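# Lift the weighted bar off its rack and hold

## Task

Take hold of the weighted bar and raise the whole bar at least three finger widths above the height it had on its rack. Keep it motionless in the air with the hand still gripping it, and touching nothing else at the end. If any motor of either hand reports moving in hand_stopped_by at the finish, the task counts as failed.

## Robot and tools

Robot and frame. A humanoid upper body stands on a mount past the table's -x edge (x = 0.18 m). It has two arms: left_arm on the +y side and right_arm on the -y side. Each ends in a five-finger hand, and the left hand mirrors the right. All reported positions are in one scene frame, in metres. z = 0 is the table top and +z is up. +x runs across the table away from the robot. The pelvis sits 0.01 to 0.14 m above the table. Each shoulder is about 0.28 m above it and 0.06 m toward +x, at +0.10 m (left) or -0.10 m (right) in y. A hand point can be at most 0.62 m from its shoulder. The body may be slightly turned or tilted, and printed positions grow less accurate at long reach.

Hand point. Each arm is steered by a point 0.05 m in front of the palm, where a pinch would meet. Its +z runs along the straightened fingers, and the fingers extend 0.06 to 0.07 m past it. Its +y points out of the palm. On the right hand, +x points across the palm away from the thumb; on the left hand, +x points toward the thumb. A wrist bracket on the little-finger side sticks out 0.03 m beyond the point in +y, and 0.11 m across the palm. It can collide with things.

The row. Every command is a row of 28 numbers, each in [-1, 1], covering both arms even if only one moves. The first 14 are for left_arm: dx, dy, dz, rx, ry, rz, then little, ring, middle, index, thumb_bend, thumb_turn, force_limit, speed. The next 14 are the same fields for right_arm. dx to rz are an offset, not a pose. They are measured in that hand point's own axes from its measured pose at the start of the action. 1.0 equals 0.6 m of travel or 180 degrees, and rx, ry, rz form a single rotation vector. Each control step, the commanded pose is clipped to within 70 mm and 16 degrees of the measured one, so a large offset may need several actions. The finger and thumb values are absolute targets: +1 is open or straight, and -1 is closed. For thumb_turn, -1 puts the thumb in front of the palm, opposite the fingers. A pinch is roughly index -0.22, thumb_bend -0.75, thumb_turn -0.57. force_limit sets the fingertip force at which a closing motor halts, linear from about 0 N at -1 to 10 N at +1 (15 N for the two thumb motors). speed runs from near zero at -1 to full at +1, where a full finger stroke lasts 0.6 s. No value means 'unchanged'. To keep a hand as it is, resend its last eight numbers. If nothing has been sent yet, send its six hand_measured values, then hand_force_limit and hand_speed.

Tools. execute_actions(actions): a list of actions. Each action is a list of up to 15 rows, one row per 1/30 s step, and the last row repeats until 15 steps (0.5 s) have run. Every row in an action is measured from that action's starting pose, not from the row before. An empty list just returns the current state. move(target, speed, blocking): target is one row. It drives each hand point in a straight line toward the offset pose, measured from the pose in the latest result. speed is in m/s, from 0.002 to 0.5 (default 0.25), and turning is capped at twice that in rad/s. A move lasts 0.5 to 10 s. With blocking=false it returns after 0.5 s; use wait(seconds, 0 to 10) to check on it, or stop to brake. Other commands are refused until the move has ended. zoom_image(camera, region [x0, y0, x1, y1], at most 504 x 504 px) enlarges part of the latest image. show_instructions shows the reference pages. finished_scene(scene) ends the scene for good.

Results. A state line gives each hand point's position and quaternion (wxyz). 'Hand target' lines show where each arm is currently being driven. hand_measured, hand_stopped_by and hand_load_n each list six motor values, in the order they are sent. hand_stopped_by reads moving, target, force, stalled or fault. hand_load_n is positive when something pushes a finger open; loads near 0 mean the grip is lost. A 'move:' line gives the ending (done, off_target, moving, held, fault), any limits (paced, held), and each arm's distance from its target. 'pose unreachable' means a clearance check altered that arm's command. HELD marks step readings where motion was held back. Images come from cam_head, cam_high, cam_left_wrist and cam_right_wrist (all 896x504), with the calibrations supplied.

Gripping. Turn the thumb in front of the palm before reaching the bar. The whole hand can then close around something 0.035 to 0.08 m thick, which lies across the palm on the wrist side of the hand point. Close slowly (speed -0.9 or lower) for a gentle grip. To squeeze harder, raise force_limit and send a target further closed than hand_measured. A blocked finger reads moving until its stroke time has passed. Allow for this so that nothing is still moving when the scene ends.

Avoid. Do not knock or push anything off the table. Do not let the arms strike or press on each other, including hands, fingers and brackets. Do not press hard against objects. Joint load limits are 22.2 N m, but only 4.45 N m for wrist pitch and wrist yaw, and a held bar's weight counts toward them. Hitting a limit halts that arm for 10 s. Holding a load heats the motors: a MOTOR HOT line appears from 90 °C, and at 120 °C the arm drops. An arm that should stay still should be sent zero offsets.

Each tool is called in YAML: its name, and indented under it one key for each argument.

Reference images:

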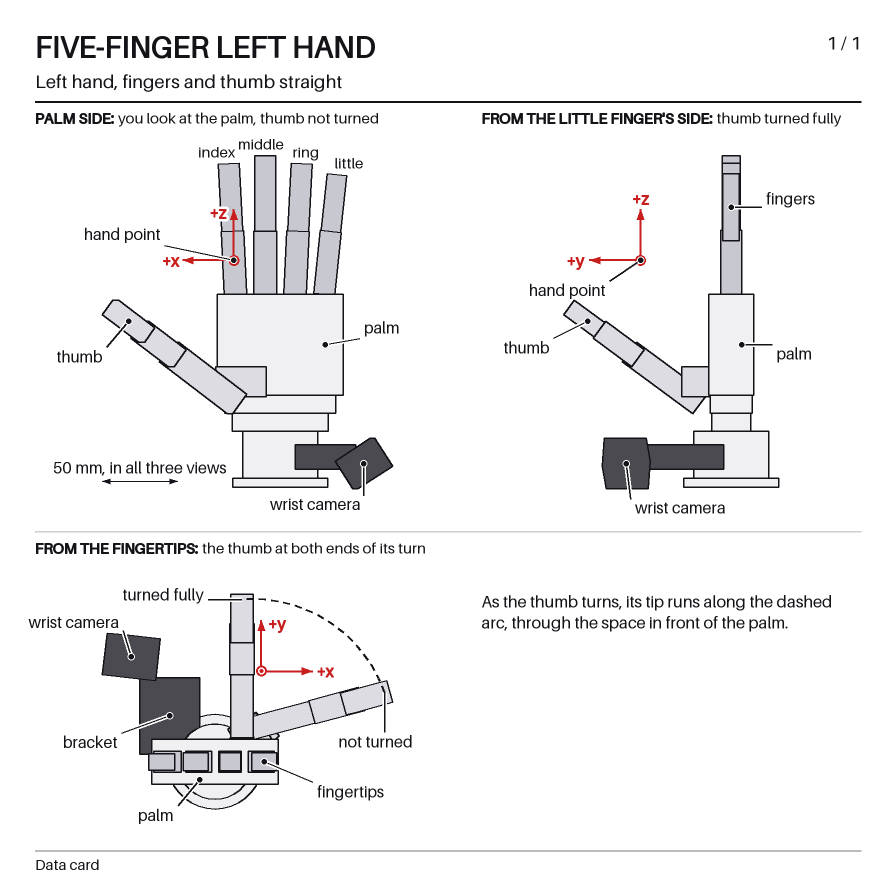

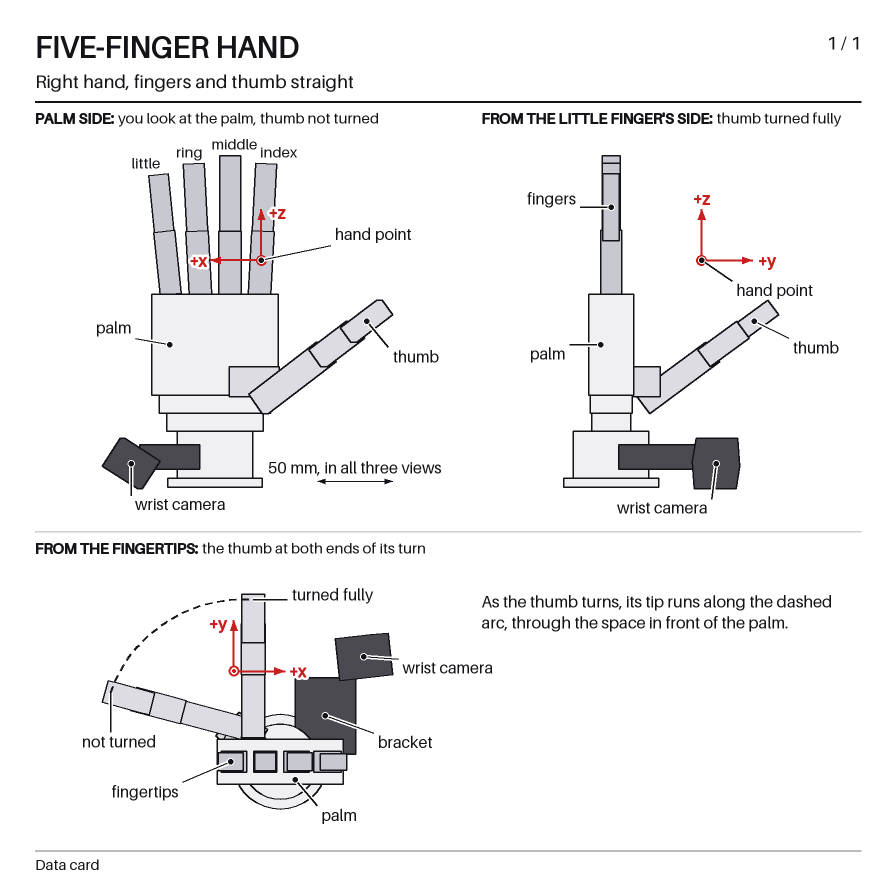

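## Session

execute_actions:
  actions: []

Scene clock: 0.00 s.
left_arm: end_effector_position=(+0.0961, +0.1173, +0.4214) hand_measured=(+1.000, +1.000, +1.000, +1.000, +1.000, +1.000) hand_load_n=(+0.0, +0.0, +0.0, +0.0, +0.0, +0.0) hand_stopped_by=(target, target, target, target, target, target) hand_force_limit=0.00 hand_speed=-0.80 end_effector_quat_wxyz=(+0.013, -0.014, -0.199, +0.980) | right_arm: end_effector_position=(+0.2088, -0.1176, +0.4217) hand_measured=(+1.000, +1.000, +1.000, +1.000, +1.000, +1.000) hand_load_n=(+0.0, +0.0, +0.0, +0.0, +0.0, +0.0) hand_stopped_by=(target, target, target, target, target, target) hand_force_limit=0.00 hand_speed=-0.80 end_effector_quat_wxyz=(+0.974, -0.154, +0.161, +0.048)
Joint positions: left_arm=[ 0.002  0.443  0.377 -0.673 -0.619 -1.047 -0.465] | right_arm=[-0.155 -0.447 -0.235 -0.381  0.563 -0.853  0.358]
Joint velocities: left_arm=[ 0.003  0.    -0.017  0.    -0.015  0.     0.   ] | right_arm=[ 0.    -0.006 -0.002  0.003  0.003  0.     0.   ]
Motor temperatures (°C, as the motors report them): left_arm=[43 38 46 40 40 32 31] | right_arm=[46 42 47 40 41 30 32]
Hand target (left_arm): +0.096, +0.117, +0.421; +0.013, -0.014, -0.199, +0.980
Hand target (right_arm): +0.209, -0.118, +0.422; +0.974, -0.154, +0.161, +0.048

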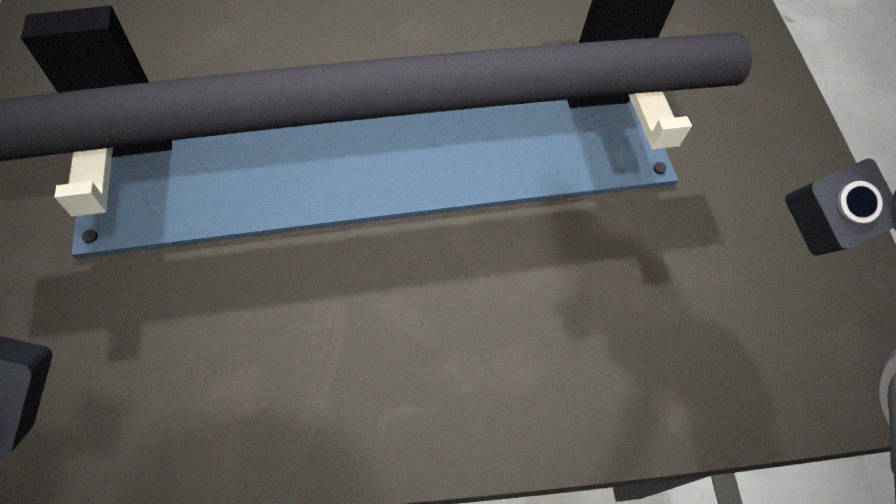

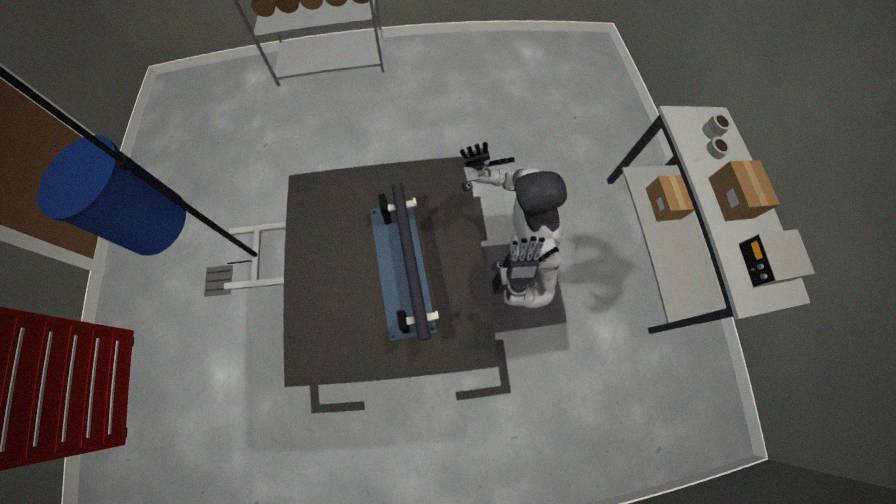

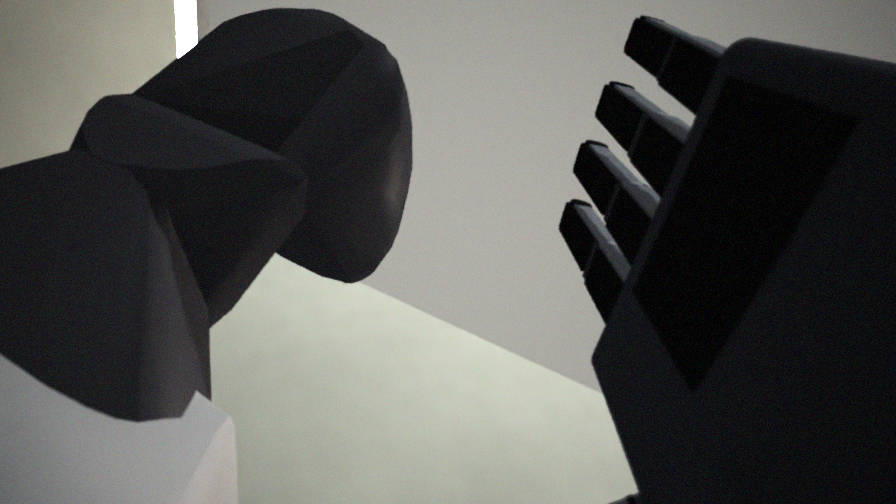

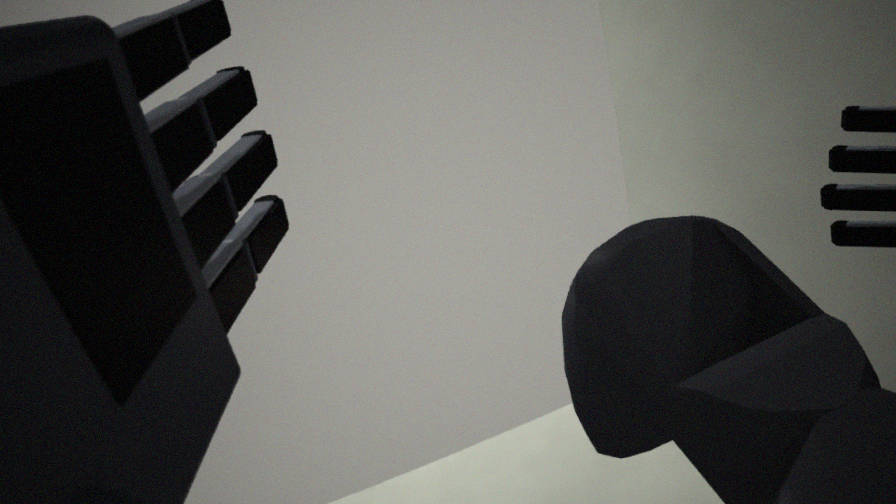

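zoom_image:
  camera: "cam_high"
  region: [300, 150, 580, 360]

zoom_image:
  camera: "cam_head"
  region: [500, 0, 896, 250]

zoom_image:
  camera: "cam_head"
  region: [0, 0, 400, 270]

Region (300, 150, 580, 360) of cam_high's 896x504 image, scaled by 1.800, with more detail than that image has; it fills the top 378 rows of this view, and the rest is white.

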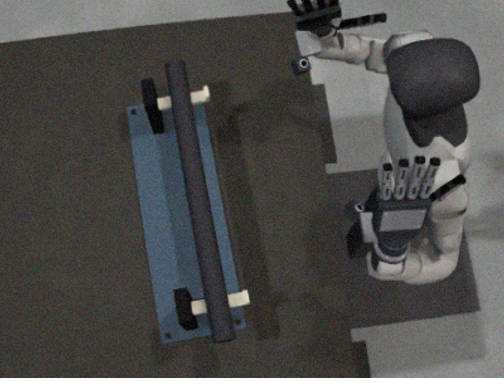

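Region (500, 0, 896, 250) of cam_head's 896x504 image, scaled by 1.273, with more detail than that image has; it fills the top 318 rows of this view, and the rest is white.

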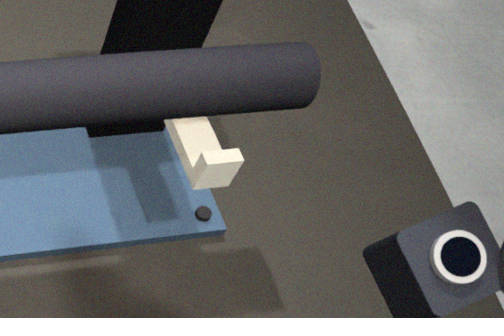

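Region (0, 0, 400, 270) of cam_head's 896x504 image, scaled by 1.260, with more detail than that image has; it fills the top 340 rows of this view, and the rest is white.

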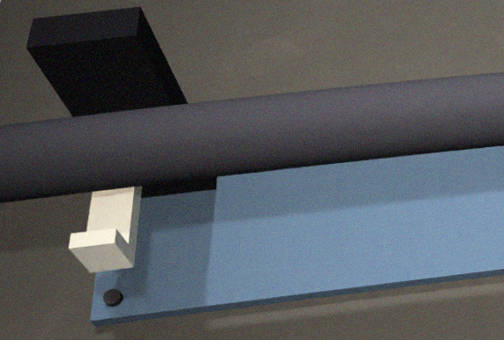

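move:
  target: [-0.311,0.010,-0.403,0.5035,-0.3001,-0.4411,1,1,1,1,1,-1,0.5,0.8,0.292,-0.003,-0.305,0.370,0.252,0.494,1,1,1,1,1,-1,0.5,0.8]
  speed: 0.25

Scene clock: 52.53 s.
left_arm: end_effector_position=(+0.2874, +0.2075, +0.2066) hand_measured=(+1.000, +1.000, +1.000, +1.000, +1.000, -1.000) hand_load_n=(+0.0, +0.0, +0.0, +0.0, +0.0, +0.0) hand_stopped_by=(target, target, target, target, target, target) hand_force_limit=0.50 hand_speed=0.80 end_effector_quat_wxyz=(+0.475, +0.464, +0.530, +0.527) | right_arm: end_effector_position=(+0.3185, -0.1538, +0.2002) hand_measured=(+1.000, +1.000, +1.000, +1.000, +1.000, -1.000) hand_load_n=(+0.0, +0.0, +0.0, +0.0, +0.0, +0.0) hand_stopped_by=(target, target, target, target, target, target) hand_force_limit=0.50 hand_speed=0.80 end_effector_quat_wxyz=(+0.475, +0.448, +0.539, +0.533)
Joint positions: left_arm=[ 0.385  0.466 -0.538 -0.641 -1.721 -0.711 -0.143] | right_arm=[ 0.29  -0.428  0.377 -0.469  1.806 -0.281  0.186]
Joint velocities: left_arm=[-0.014  0.028  0.003  0.    -0.003  0.     0.   ] | right_arm=[ 0.     0.     0.011 -0.008  0.     0.     0.   ]
Motor temperatures (°C, as the motors report them): left_arm=[44 39 46 41 40 33 32] | right_arm=[48 43 47 42 41 31 33]
Hand target (left_arm): +0.287, +0.208, +0.206; +0.475, +0.465, +0.531, +0.525
Hand target (right_arm): +0.319, -0.154, +0.200; +0.473, +0.449, +0.539, +0.533
Off the commanded pose (left_arm): 0.010 m, 2 deg.
Off the commanded pose (right_arm): 0.016 m, 4 deg.
move: off_target (left_arm, right_arm); limits=paced,held; held on 26 of 158 steps (left_arm)
pose unreachable (left arm): on one or more control steps of this call, first in action 0 (counted from 0), this arm could not follow its commanded pose, so it was not sent that pose on those steps. It may still have moved: this result reports where it is.
cause: the commanded pose would bring a part of the arm (just beyond joint 6 (wrist pitch)) too close to the robot's own body.
camera_calibration (this result's frames):
cam_left_wrist: T_world_to_cam=[[0.0390213, -0.17952, -0.98298, 0.227372], [-0.599214, 0.783023, -0.166789, 0.0501639], [0.799638, 0.595523, -0.0770163, -0.203811], [0, 0, 0, 1]] pos_world=[0.184161, 0.122912, 0.216172]
cam_right_wrist: T_world_to_cam=[[-0.0346225, -0.0494108, 0.998178, -0.200321], [-0.371273, -0.926663, -0.0587486, -0.00648677], [0.927878, -0.372631, 0.0137385, -0.22739], [0, 0, 0, 1]] pos_world=[0.201646, -0.100642, 0.202699]

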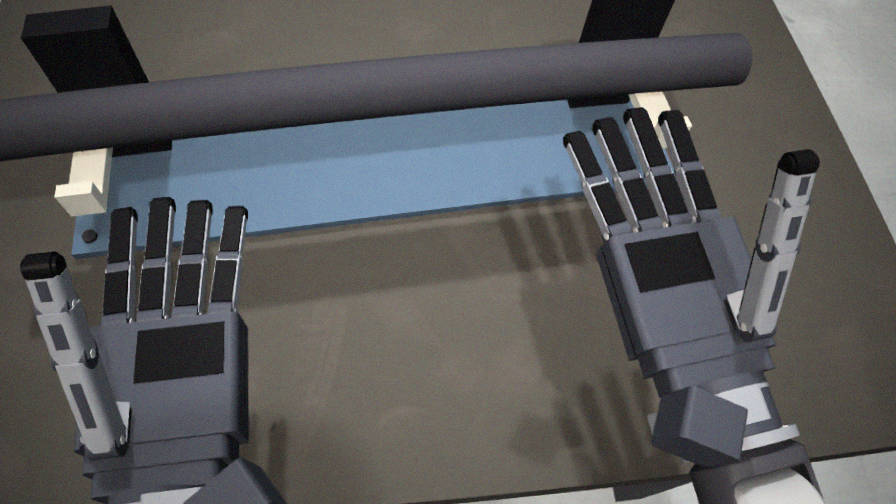

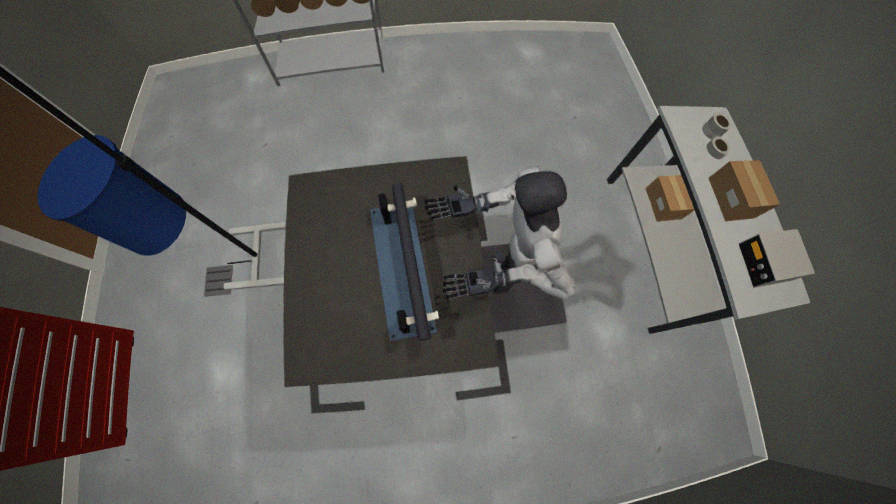

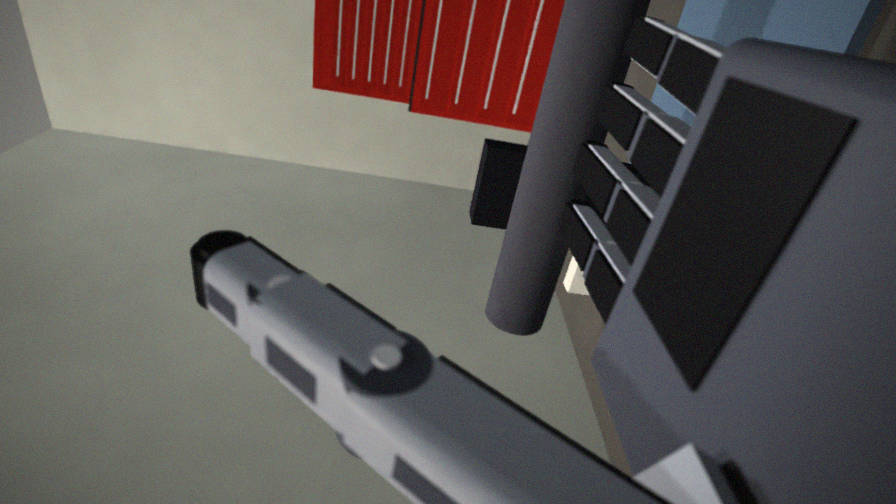

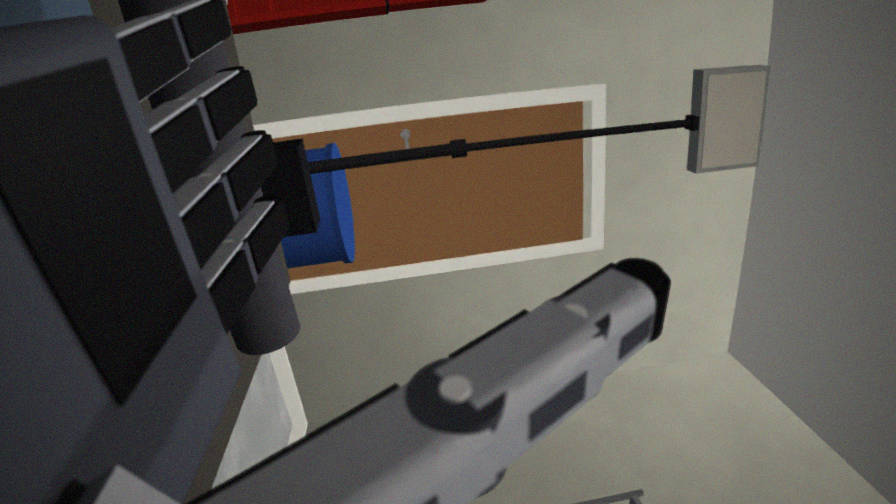

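move:
  target: [-0.029,-0.153,0.038,0,0,0,1,1,1,1,1,-1,0.5,0.8,0.007,-0.142,0.028,0,-0.02,0,1,1,1,1,1,-1,0.5,0.8]
  speed: 0.15

Scene clock: 91.17 s.
left_arm: end_effector_position=(+0.3088, +0.1870, +0.1129) hand_measured=(+1.000, +1.000, +1.000, +1.000, +1.000, -1.000) hand_load_n=(+0.0, +0.0, +0.0, +0.0, +0.0, +0.0) hand_stopped_by=(target, target, target, target, target, target) hand_force_limit=0.50 hand_speed=0.80 end_effector_quat_wxyz=(+0.473, +0.470, +0.528, +0.526) | right_arm: end_effector_position=(+0.3389, -0.1454, +0.1172) hand_measured=(+1.000, +1.000, +1.000, +1.000, +1.000, -1.000) hand_load_n=(+0.0, +0.0, +0.0, +0.0, +0.0, +0.0) hand_stopped_by=(target, target, target, target, target, target) hand_force_limit=0.50 hand_speed=0.80 end_effector_quat_wxyz=(+0.486, +0.463, +0.526, +0.522)
Joint positions: left_arm=[ 0.159  0.27  -0.535  0.01  -1.921 -0.578 -0.551] | right_arm=[ 0.06  -0.23   0.422  0.15   1.823 -0.262  0.528]
Joint velocities: left_arm=[ 0.     0.014  0.     0.006 -0.002  0.    -0.002] | right_arm=[-0.002 -0.002 -0.002  0.     0.012  0.     0.002]
Motor temperatures (°C, as the motors report them): left_arm=[43 39 46 43 40 32 33] | right_arm=[47 42 47 43 41 31 34]
Hand target (left_arm): +0.309, +0.187, +0.113; +0.474, +0.468, +0.530, +0.525
Hand target (right_arm): +0.339, -0.146, +0.117; +0.486, +0.465, +0.524, +0.524
Off the commanded pose (left_arm): 0.007 m, 1 deg.
Off the commanded pose (right_arm): 0.005 m, 1 deg.
move: off_target (left_arm, right_arm)
camera_calibration (this result's frames):
cam_left_wrist: T_world_to_cam=[[0.0302984, -0.172442, -0.984554, 0.13238], [-0.594544, 0.788699, -0.156435, 0.0597463], [0.803492, 0.5901, -0.0786282, -0.215911], [0, 0, 0, 1]] pos_world=[0.204994, 0.103115, 0.122705]
cam_right_wrist: T_world_to_cam=[[-0.0359577, -0.0532998, 0.997931, -0.116481], [-0.415974, -0.907161, -0.0634402, 0.0225873], [0.908665, -0.417395, 0.010448, -0.241656], [0, 0, 0, 1]] pos_world=[0.224791, -0.0865839, 0.120198]

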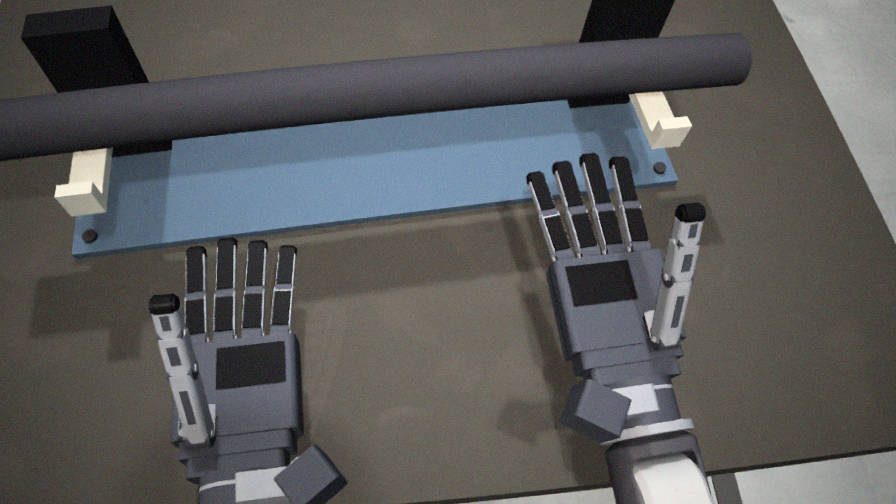

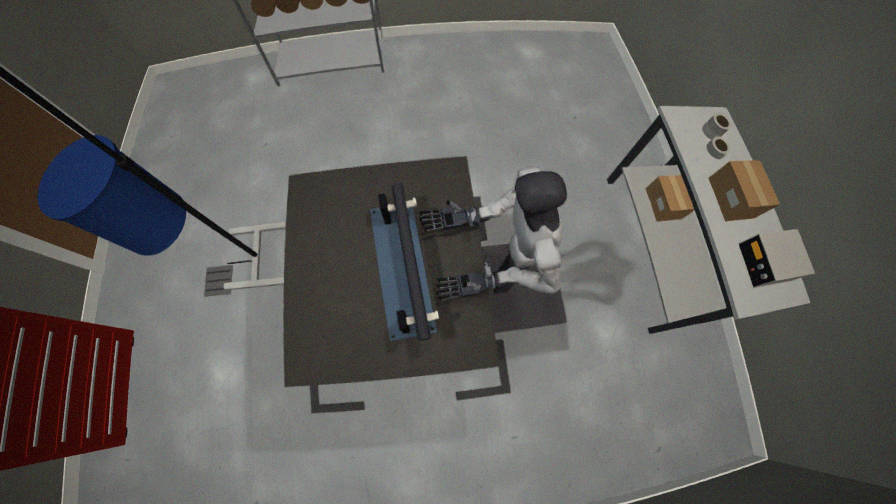

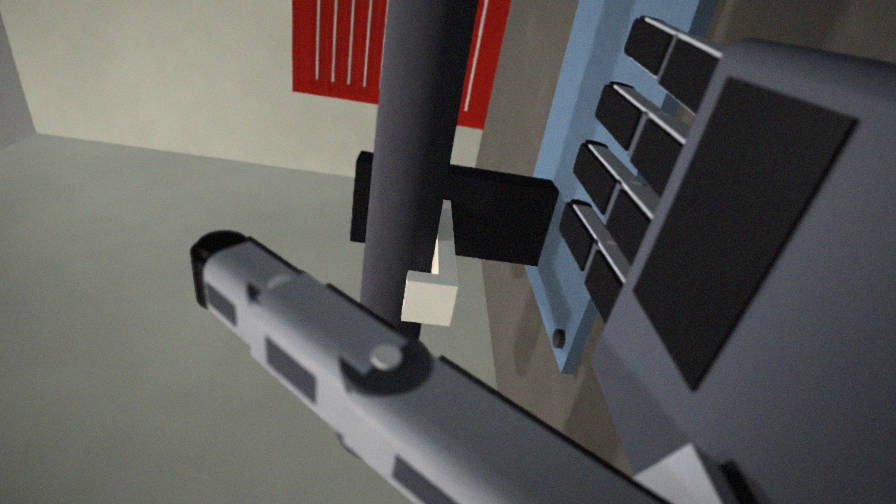

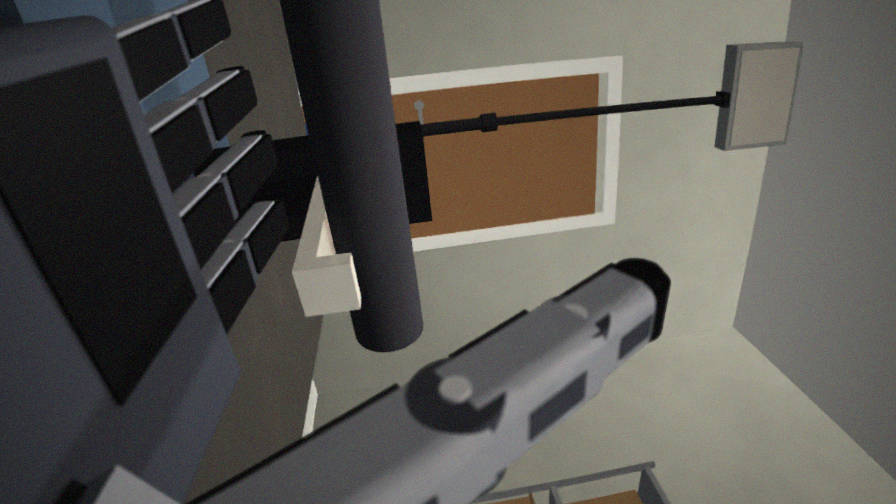

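move:
  target: [0,0,0.05,0,0,0,1,1,1,1,1,-1,0.5,0.8,0,-0.05,0.02,0,0,0,1,1,1,1,1,-1,0.5,0.8]
  speed: 0.08

Scene clock: 108.03 s.
left_arm: end_effector_position=(+0.3383, +0.1878, +0.1132) hand_measured=(+1.000, +1.000, +1.000, +1.000, +1.000, -1.000) hand_load_n=(+0.0, +0.0, +0.0, +0.0, +0.0, +0.0) hand_stopped_by=(target, target, target, target, target, target) hand_force_limit=0.50 hand_speed=0.80 end_effector_quat_wxyz=(+0.475, +0.470, +0.526, +0.526) | right_arm: end_effector_position=(+0.3520, -0.1448, +0.0882) hand_measured=(+1.000, +1.000, +1.000, +1.000, +1.000, -1.000) hand_load_n=(+0.0, +0.0, +0.0, +0.0, +0.0, +0.0) hand_stopped_by=(target, target, target, target, target, target) hand_force_limit=0.50 hand_speed=0.80 end_effector_quat_wxyz=(+0.485, +0.461, +0.529, +0.522)
Joint positions: left_arm=[ 0.031  0.264 -0.509  0.097 -1.953 -0.56  -0.511] | right_arm=[-0.081 -0.183  0.407  0.457  1.865 -0.209  0.678]
Joint velocities: left_arm=[ 0.009  0.    -0.003  0.    -0.017  0.     0.   ] | right_arm=[-0.003  0.     0.018  0.023 -0.011  0.001  0.006]
Motor temperatures (°C, as the motors report them): left_arm=[44 38 46 43 40 33 34] | right_arm=[47 42 47 43 41 31 34]
Hand target (left_arm): +0.338, +0.188, +0.111; +0.475, +0.470, +0.529, +0.524
Hand target (right_arm): +0.352, -0.146, +0.088; +0.484, +0.464, +0.526, +0.523
Off the commanded pose (left_arm): 0.003 m, 0 deg.
Off the commanded pose (right_arm): 0.001 m, 0 deg.
move: done
camera_calibration (this result's frames):
cam_left_wrist: T_world_to_cam=[[0.0339262, -0.171555, -0.98459, 0.130446], [-0.590492, 0.791379, -0.158236, 0.0751161], [0.80633, 0.586761, -0.0744533, -0.240909], [0, 0, 0, 1]] pos_world=[0.234182, 0.10429, 0.122386]
cam_right_wrist: T_world_to_cam=[[-0.0327423, -0.0503575, 0.998194, -0.0877257], [-0.411738, -0.909365, -0.0593818, 0.0245146], [0.910714, -0.412939, 0.00904059, -0.252962], [0, 0, 0, 1]] pos_world=[0.237598, -0.0865831, 0.09131]

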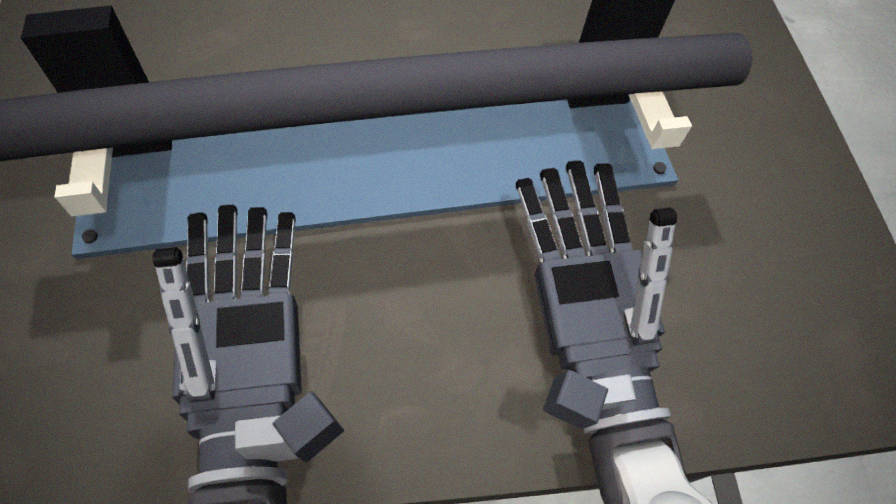

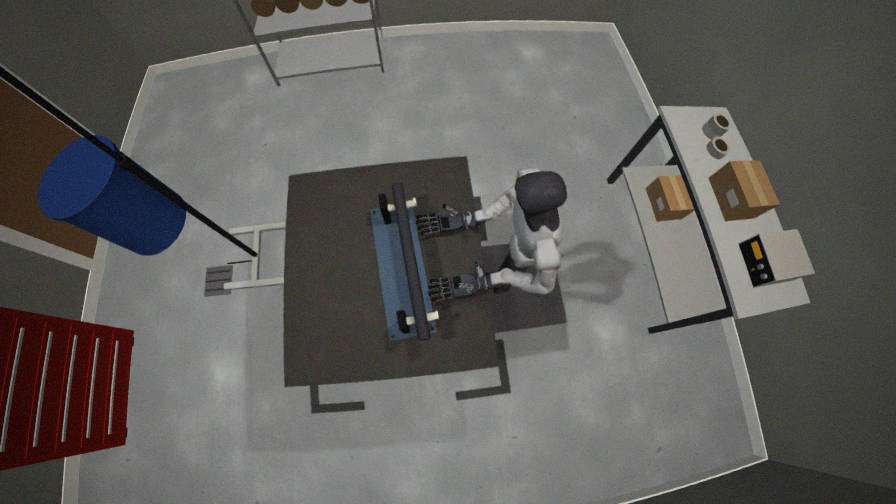

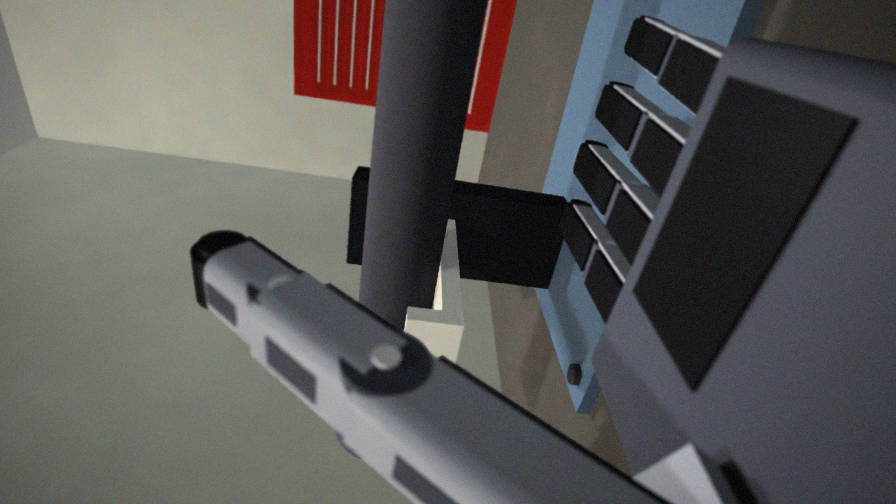

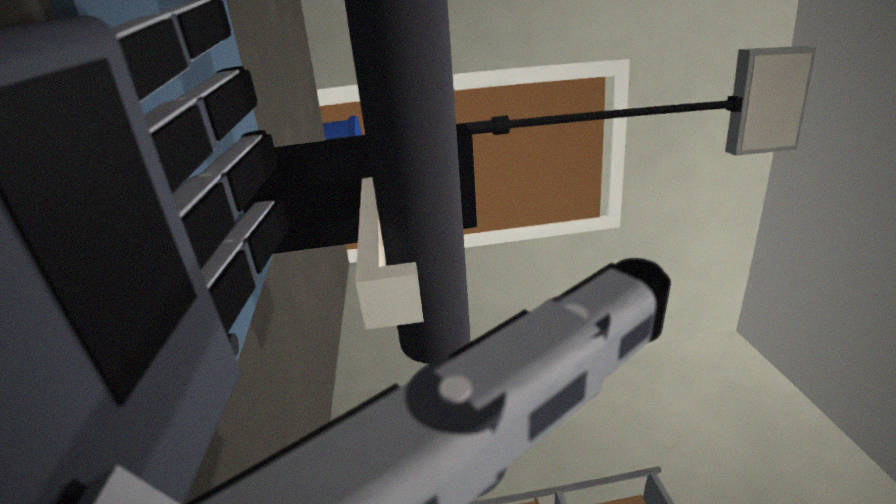

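move:
  target: [0,0,0.04,0,0,0,1,1,1,1,1,-1,0.5,0.8,0,0,0.06,0,0,0,1,1,1,1,1,-1,0.5,0.8]
  speed: 0.06

Scene clock: 113.20 s.
left_arm: end_effector_position=(+0.3617, +0.1879, +0.1134) hand_measured=(+1.000, +1.000, +1.000, +1.000, +1.000, -1.000) hand_load_n=(+0.0, +0.0, +0.0, +0.0, +0.0, +0.0) hand_stopped_by=(target, target, target, target, target, target) hand_force_limit=0.50 hand_speed=0.80 end_effector_quat_wxyz=(+0.477, +0.471, +0.523, +0.527) | right_arm: end_effector_position=(+0.3883, -0.1429, +0.0916) hand_measured=(+1.000, +1.000, +1.000, +1.000, +1.000, -1.000) hand_load_n=(+0.0, +0.0, +0.0, +0.0, +0.0, +0.0) hand_stopped_by=(target, target, target, target, target, target) hand_force_limit=0.50 hand_speed=0.80 end_effector_quat_wxyz=(+0.488, +0.458, +0.531, +0.520)
Joint positions: left_arm=[-0.07   0.249 -0.476  0.186 -1.965 -0.526 -0.49 ] | right_arm=[-0.25  -0.166  0.384  0.608  1.892 -0.189  0.66 ]
Joint velocities: left_arm=[0.008 0.008 0.    0.006 0.012 0.    0.   ] | right_arm=[ 0.011  0.015 -0.009  0.008  0.015  0.     0.   ]
Motor temperatures (°C, as the motors report them): left_arm=[44 38 46 43 40 32 34] | right_arm=[48 42 47 43 41 31 34]
Hand target (left_arm): +0.362, +0.188, +0.112; +0.476, +0.470, +0.526, +0.525
Hand target (right_arm): +0.388, -0.144, +0.091; +0.486, +0.461, +0.529, +0.520
Off the commanded pose (left_arm): 0.002 m, 0 deg.
Off the commanded pose (right_arm): 0.004 m, 1 deg.
joint sent to its limit (left arm) — the command would take joint 5 (wrist roll) past its lower limit, so that joint was sent only as far as its limit.
move: off_target (right_arm)
camera_calibration (this result's frames):
cam_left_wrist: T_world_to_cam=[[0.0366009, -0.168535, -0.985016, 0.128459], [-0.586382, 0.794529, -0.157731, 0.0866903], [0.809207, 0.583369, -0.0697453, -0.260807], [0, 0, 0, 1]] pos_world=[0.257179, 0.104919, 0.122018]
cam_right_wrist: T_world_to_cam=[[-0.0360171, -0.0399651, 0.998552, -0.0871622], [-0.410302, -0.910509, -0.0512407, 0.0399233], [0.911238, -0.411553, 0.0163961, -0.285995], [0, 0, 0, 1]] pos_world=[0.273851, -0.0848349, 0.0937708]

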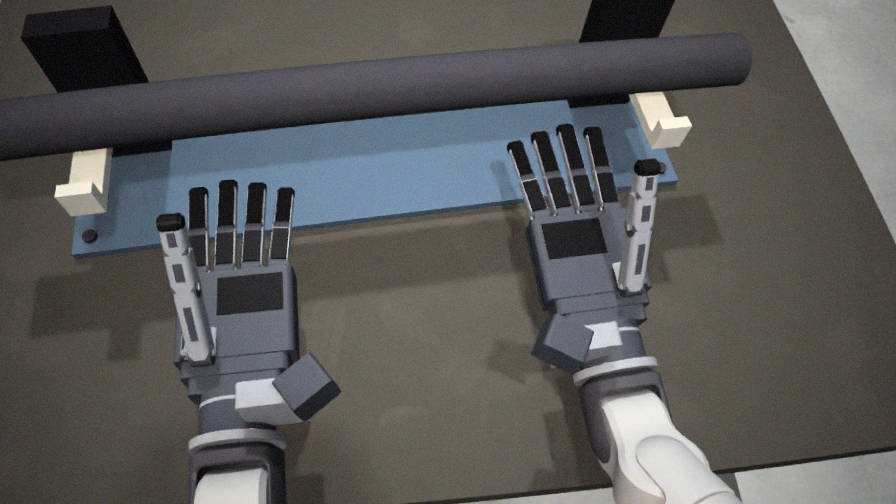

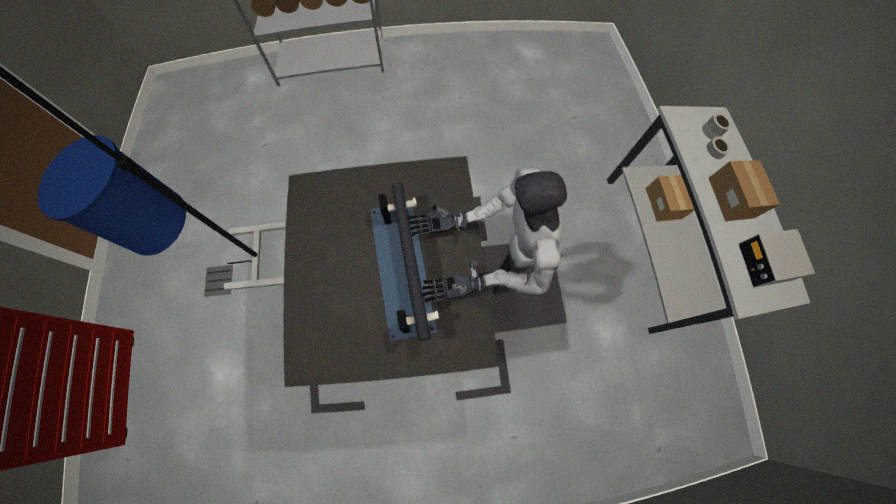

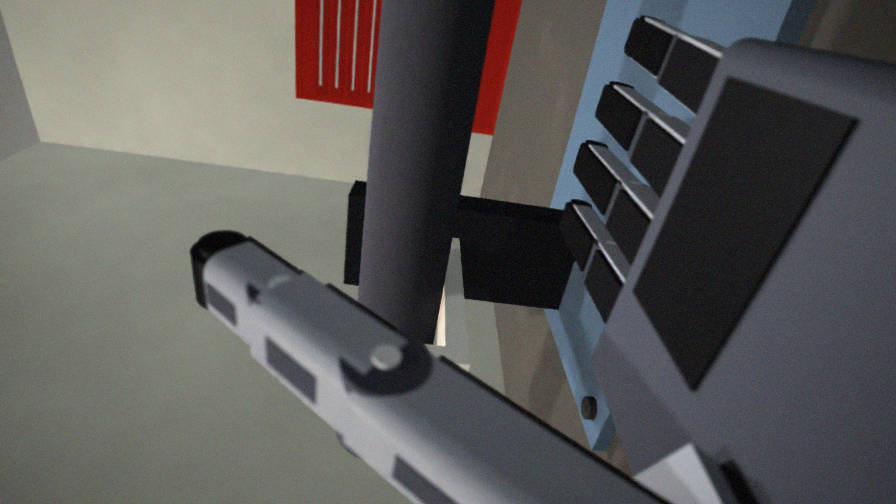

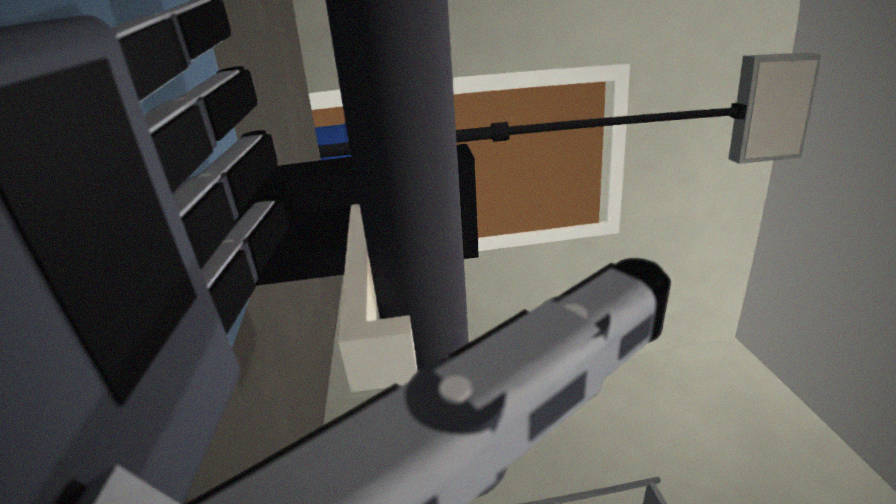

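move:
  target: [0,0.017,0.11,0,0,0,1,1,1,1,1,-1,0.5,0.8,0,-0.025,0.11,0,0,0,1,1,1,1,1,-1,0.5,0.8]
  speed: 0.06

Scene clock: 123.00 s.
left_arm: end_effector_position=(+0.4275, +0.1887, +0.1217) hand_measured=(+1.000, +1.000, +1.000, +1.000, +1.000, -1.000) hand_load_n=(+0.0, +0.0, +0.0, +0.0, +0.0, +0.0) hand_stopped_by=(target, target, target, target, target, target) hand_force_limit=0.50 hand_speed=0.80 end_effector_quat_wxyz=(+0.479, +0.474, +0.521, +0.524) | right_arm: end_effector_position=(+0.4538, -0.1448, +0.0813) hand_measured=(+1.000, +1.000, +1.000, +1.000, +1.000, -1.000) hand_load_n=(+0.0, +0.0, +0.0, +0.0, +0.0, +0.0) hand_stopped_by=(target, target, target, target, target, target) hand_force_limit=0.50 hand_speed=0.80 end_effector_quat_wxyz=(+0.474, +0.475, +0.542, +0.507)
Joint positions: left_arm=[-0.355  0.198 -0.353  0.463 -1.966 -0.407 -0.43 ] | right_arm=[-0.79  -0.074  0.253  1.469  1.932  0.01   0.882]
Joint velocities: left_arm=[ 0.014  0.003 -0.012 -0.006 -0.006  0.     0.   ] | right_arm=[-0.028  0.008 -0.009  0.    -0.003  0.003  0.004]
Motor temperatures (°C, as the motors report them): left_arm=[45 38 46 43 40 32 34] | right_arm=[49 42 47 43 41 31 34]
Hand target (left_arm): +0.427, +0.189, +0.120; +0.480, +0.472, +0.524, +0.522
Hand target (right_arm): +0.454, -0.144, +0.082; +0.473, +0.475, +0.541, +0.509
Off the commanded pose (left_arm): 0.007 m, 1 deg.
Off the commanded pose (right_arm): 0.009 m, 3 deg.
joint sent to its limit (left arm) — the command would take joint 5 (wrist roll) past its lower limit, so that joint was sent only as far as its limit.
move: off_target (left_arm, right_arm)
camera_calibration (this result's frames):
cam_left_wrist: T_world_to_cam=[[0.0344994, -0.168819, -0.985043, 0.13524], [-0.578923, 0.800048, -0.15739, 0.121679], [0.814652, 0.575694, -0.0701323, -0.314671], [0, 0, 0, 1]] pos_world=[0.322125, 0.106636, 0.1303]
cam_right_wrist: T_world_to_cam=[[0.0191473, -0.0435379, 0.998868, -0.100101], [-0.418882, -0.907493, -0.0315256, 0.0672523], [0.907839, -0.417804, -0.0356132, -0.341371], [0, 0, 0, 1]] pos_world=[0.339997, -0.0859531, 0.0899502]

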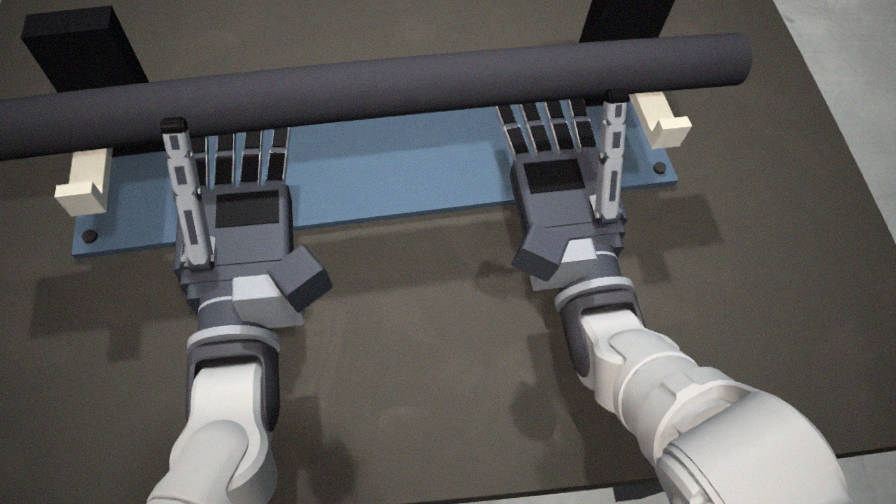

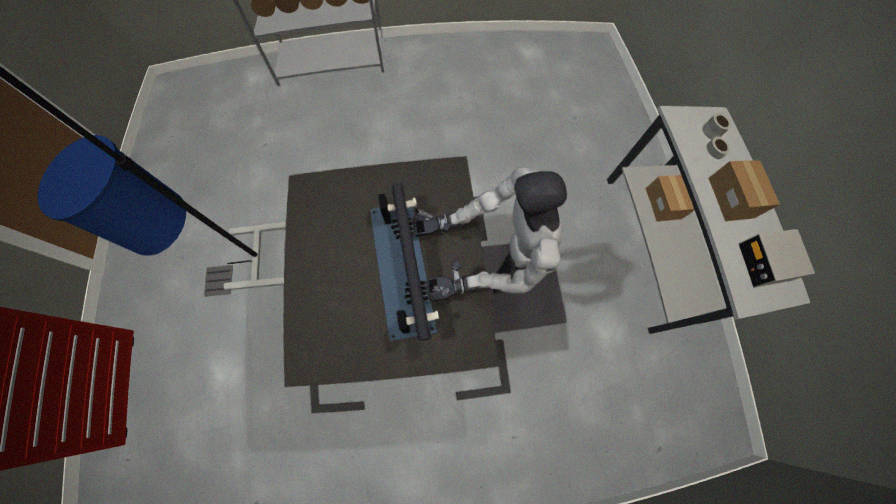

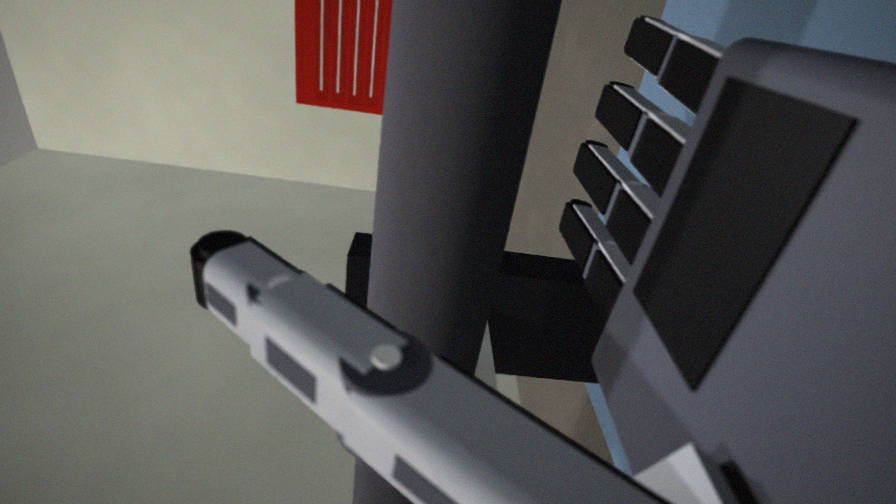

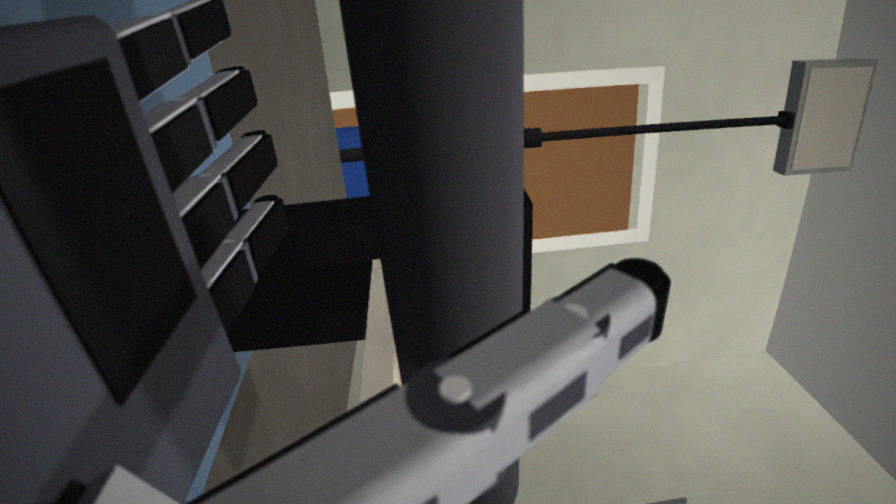

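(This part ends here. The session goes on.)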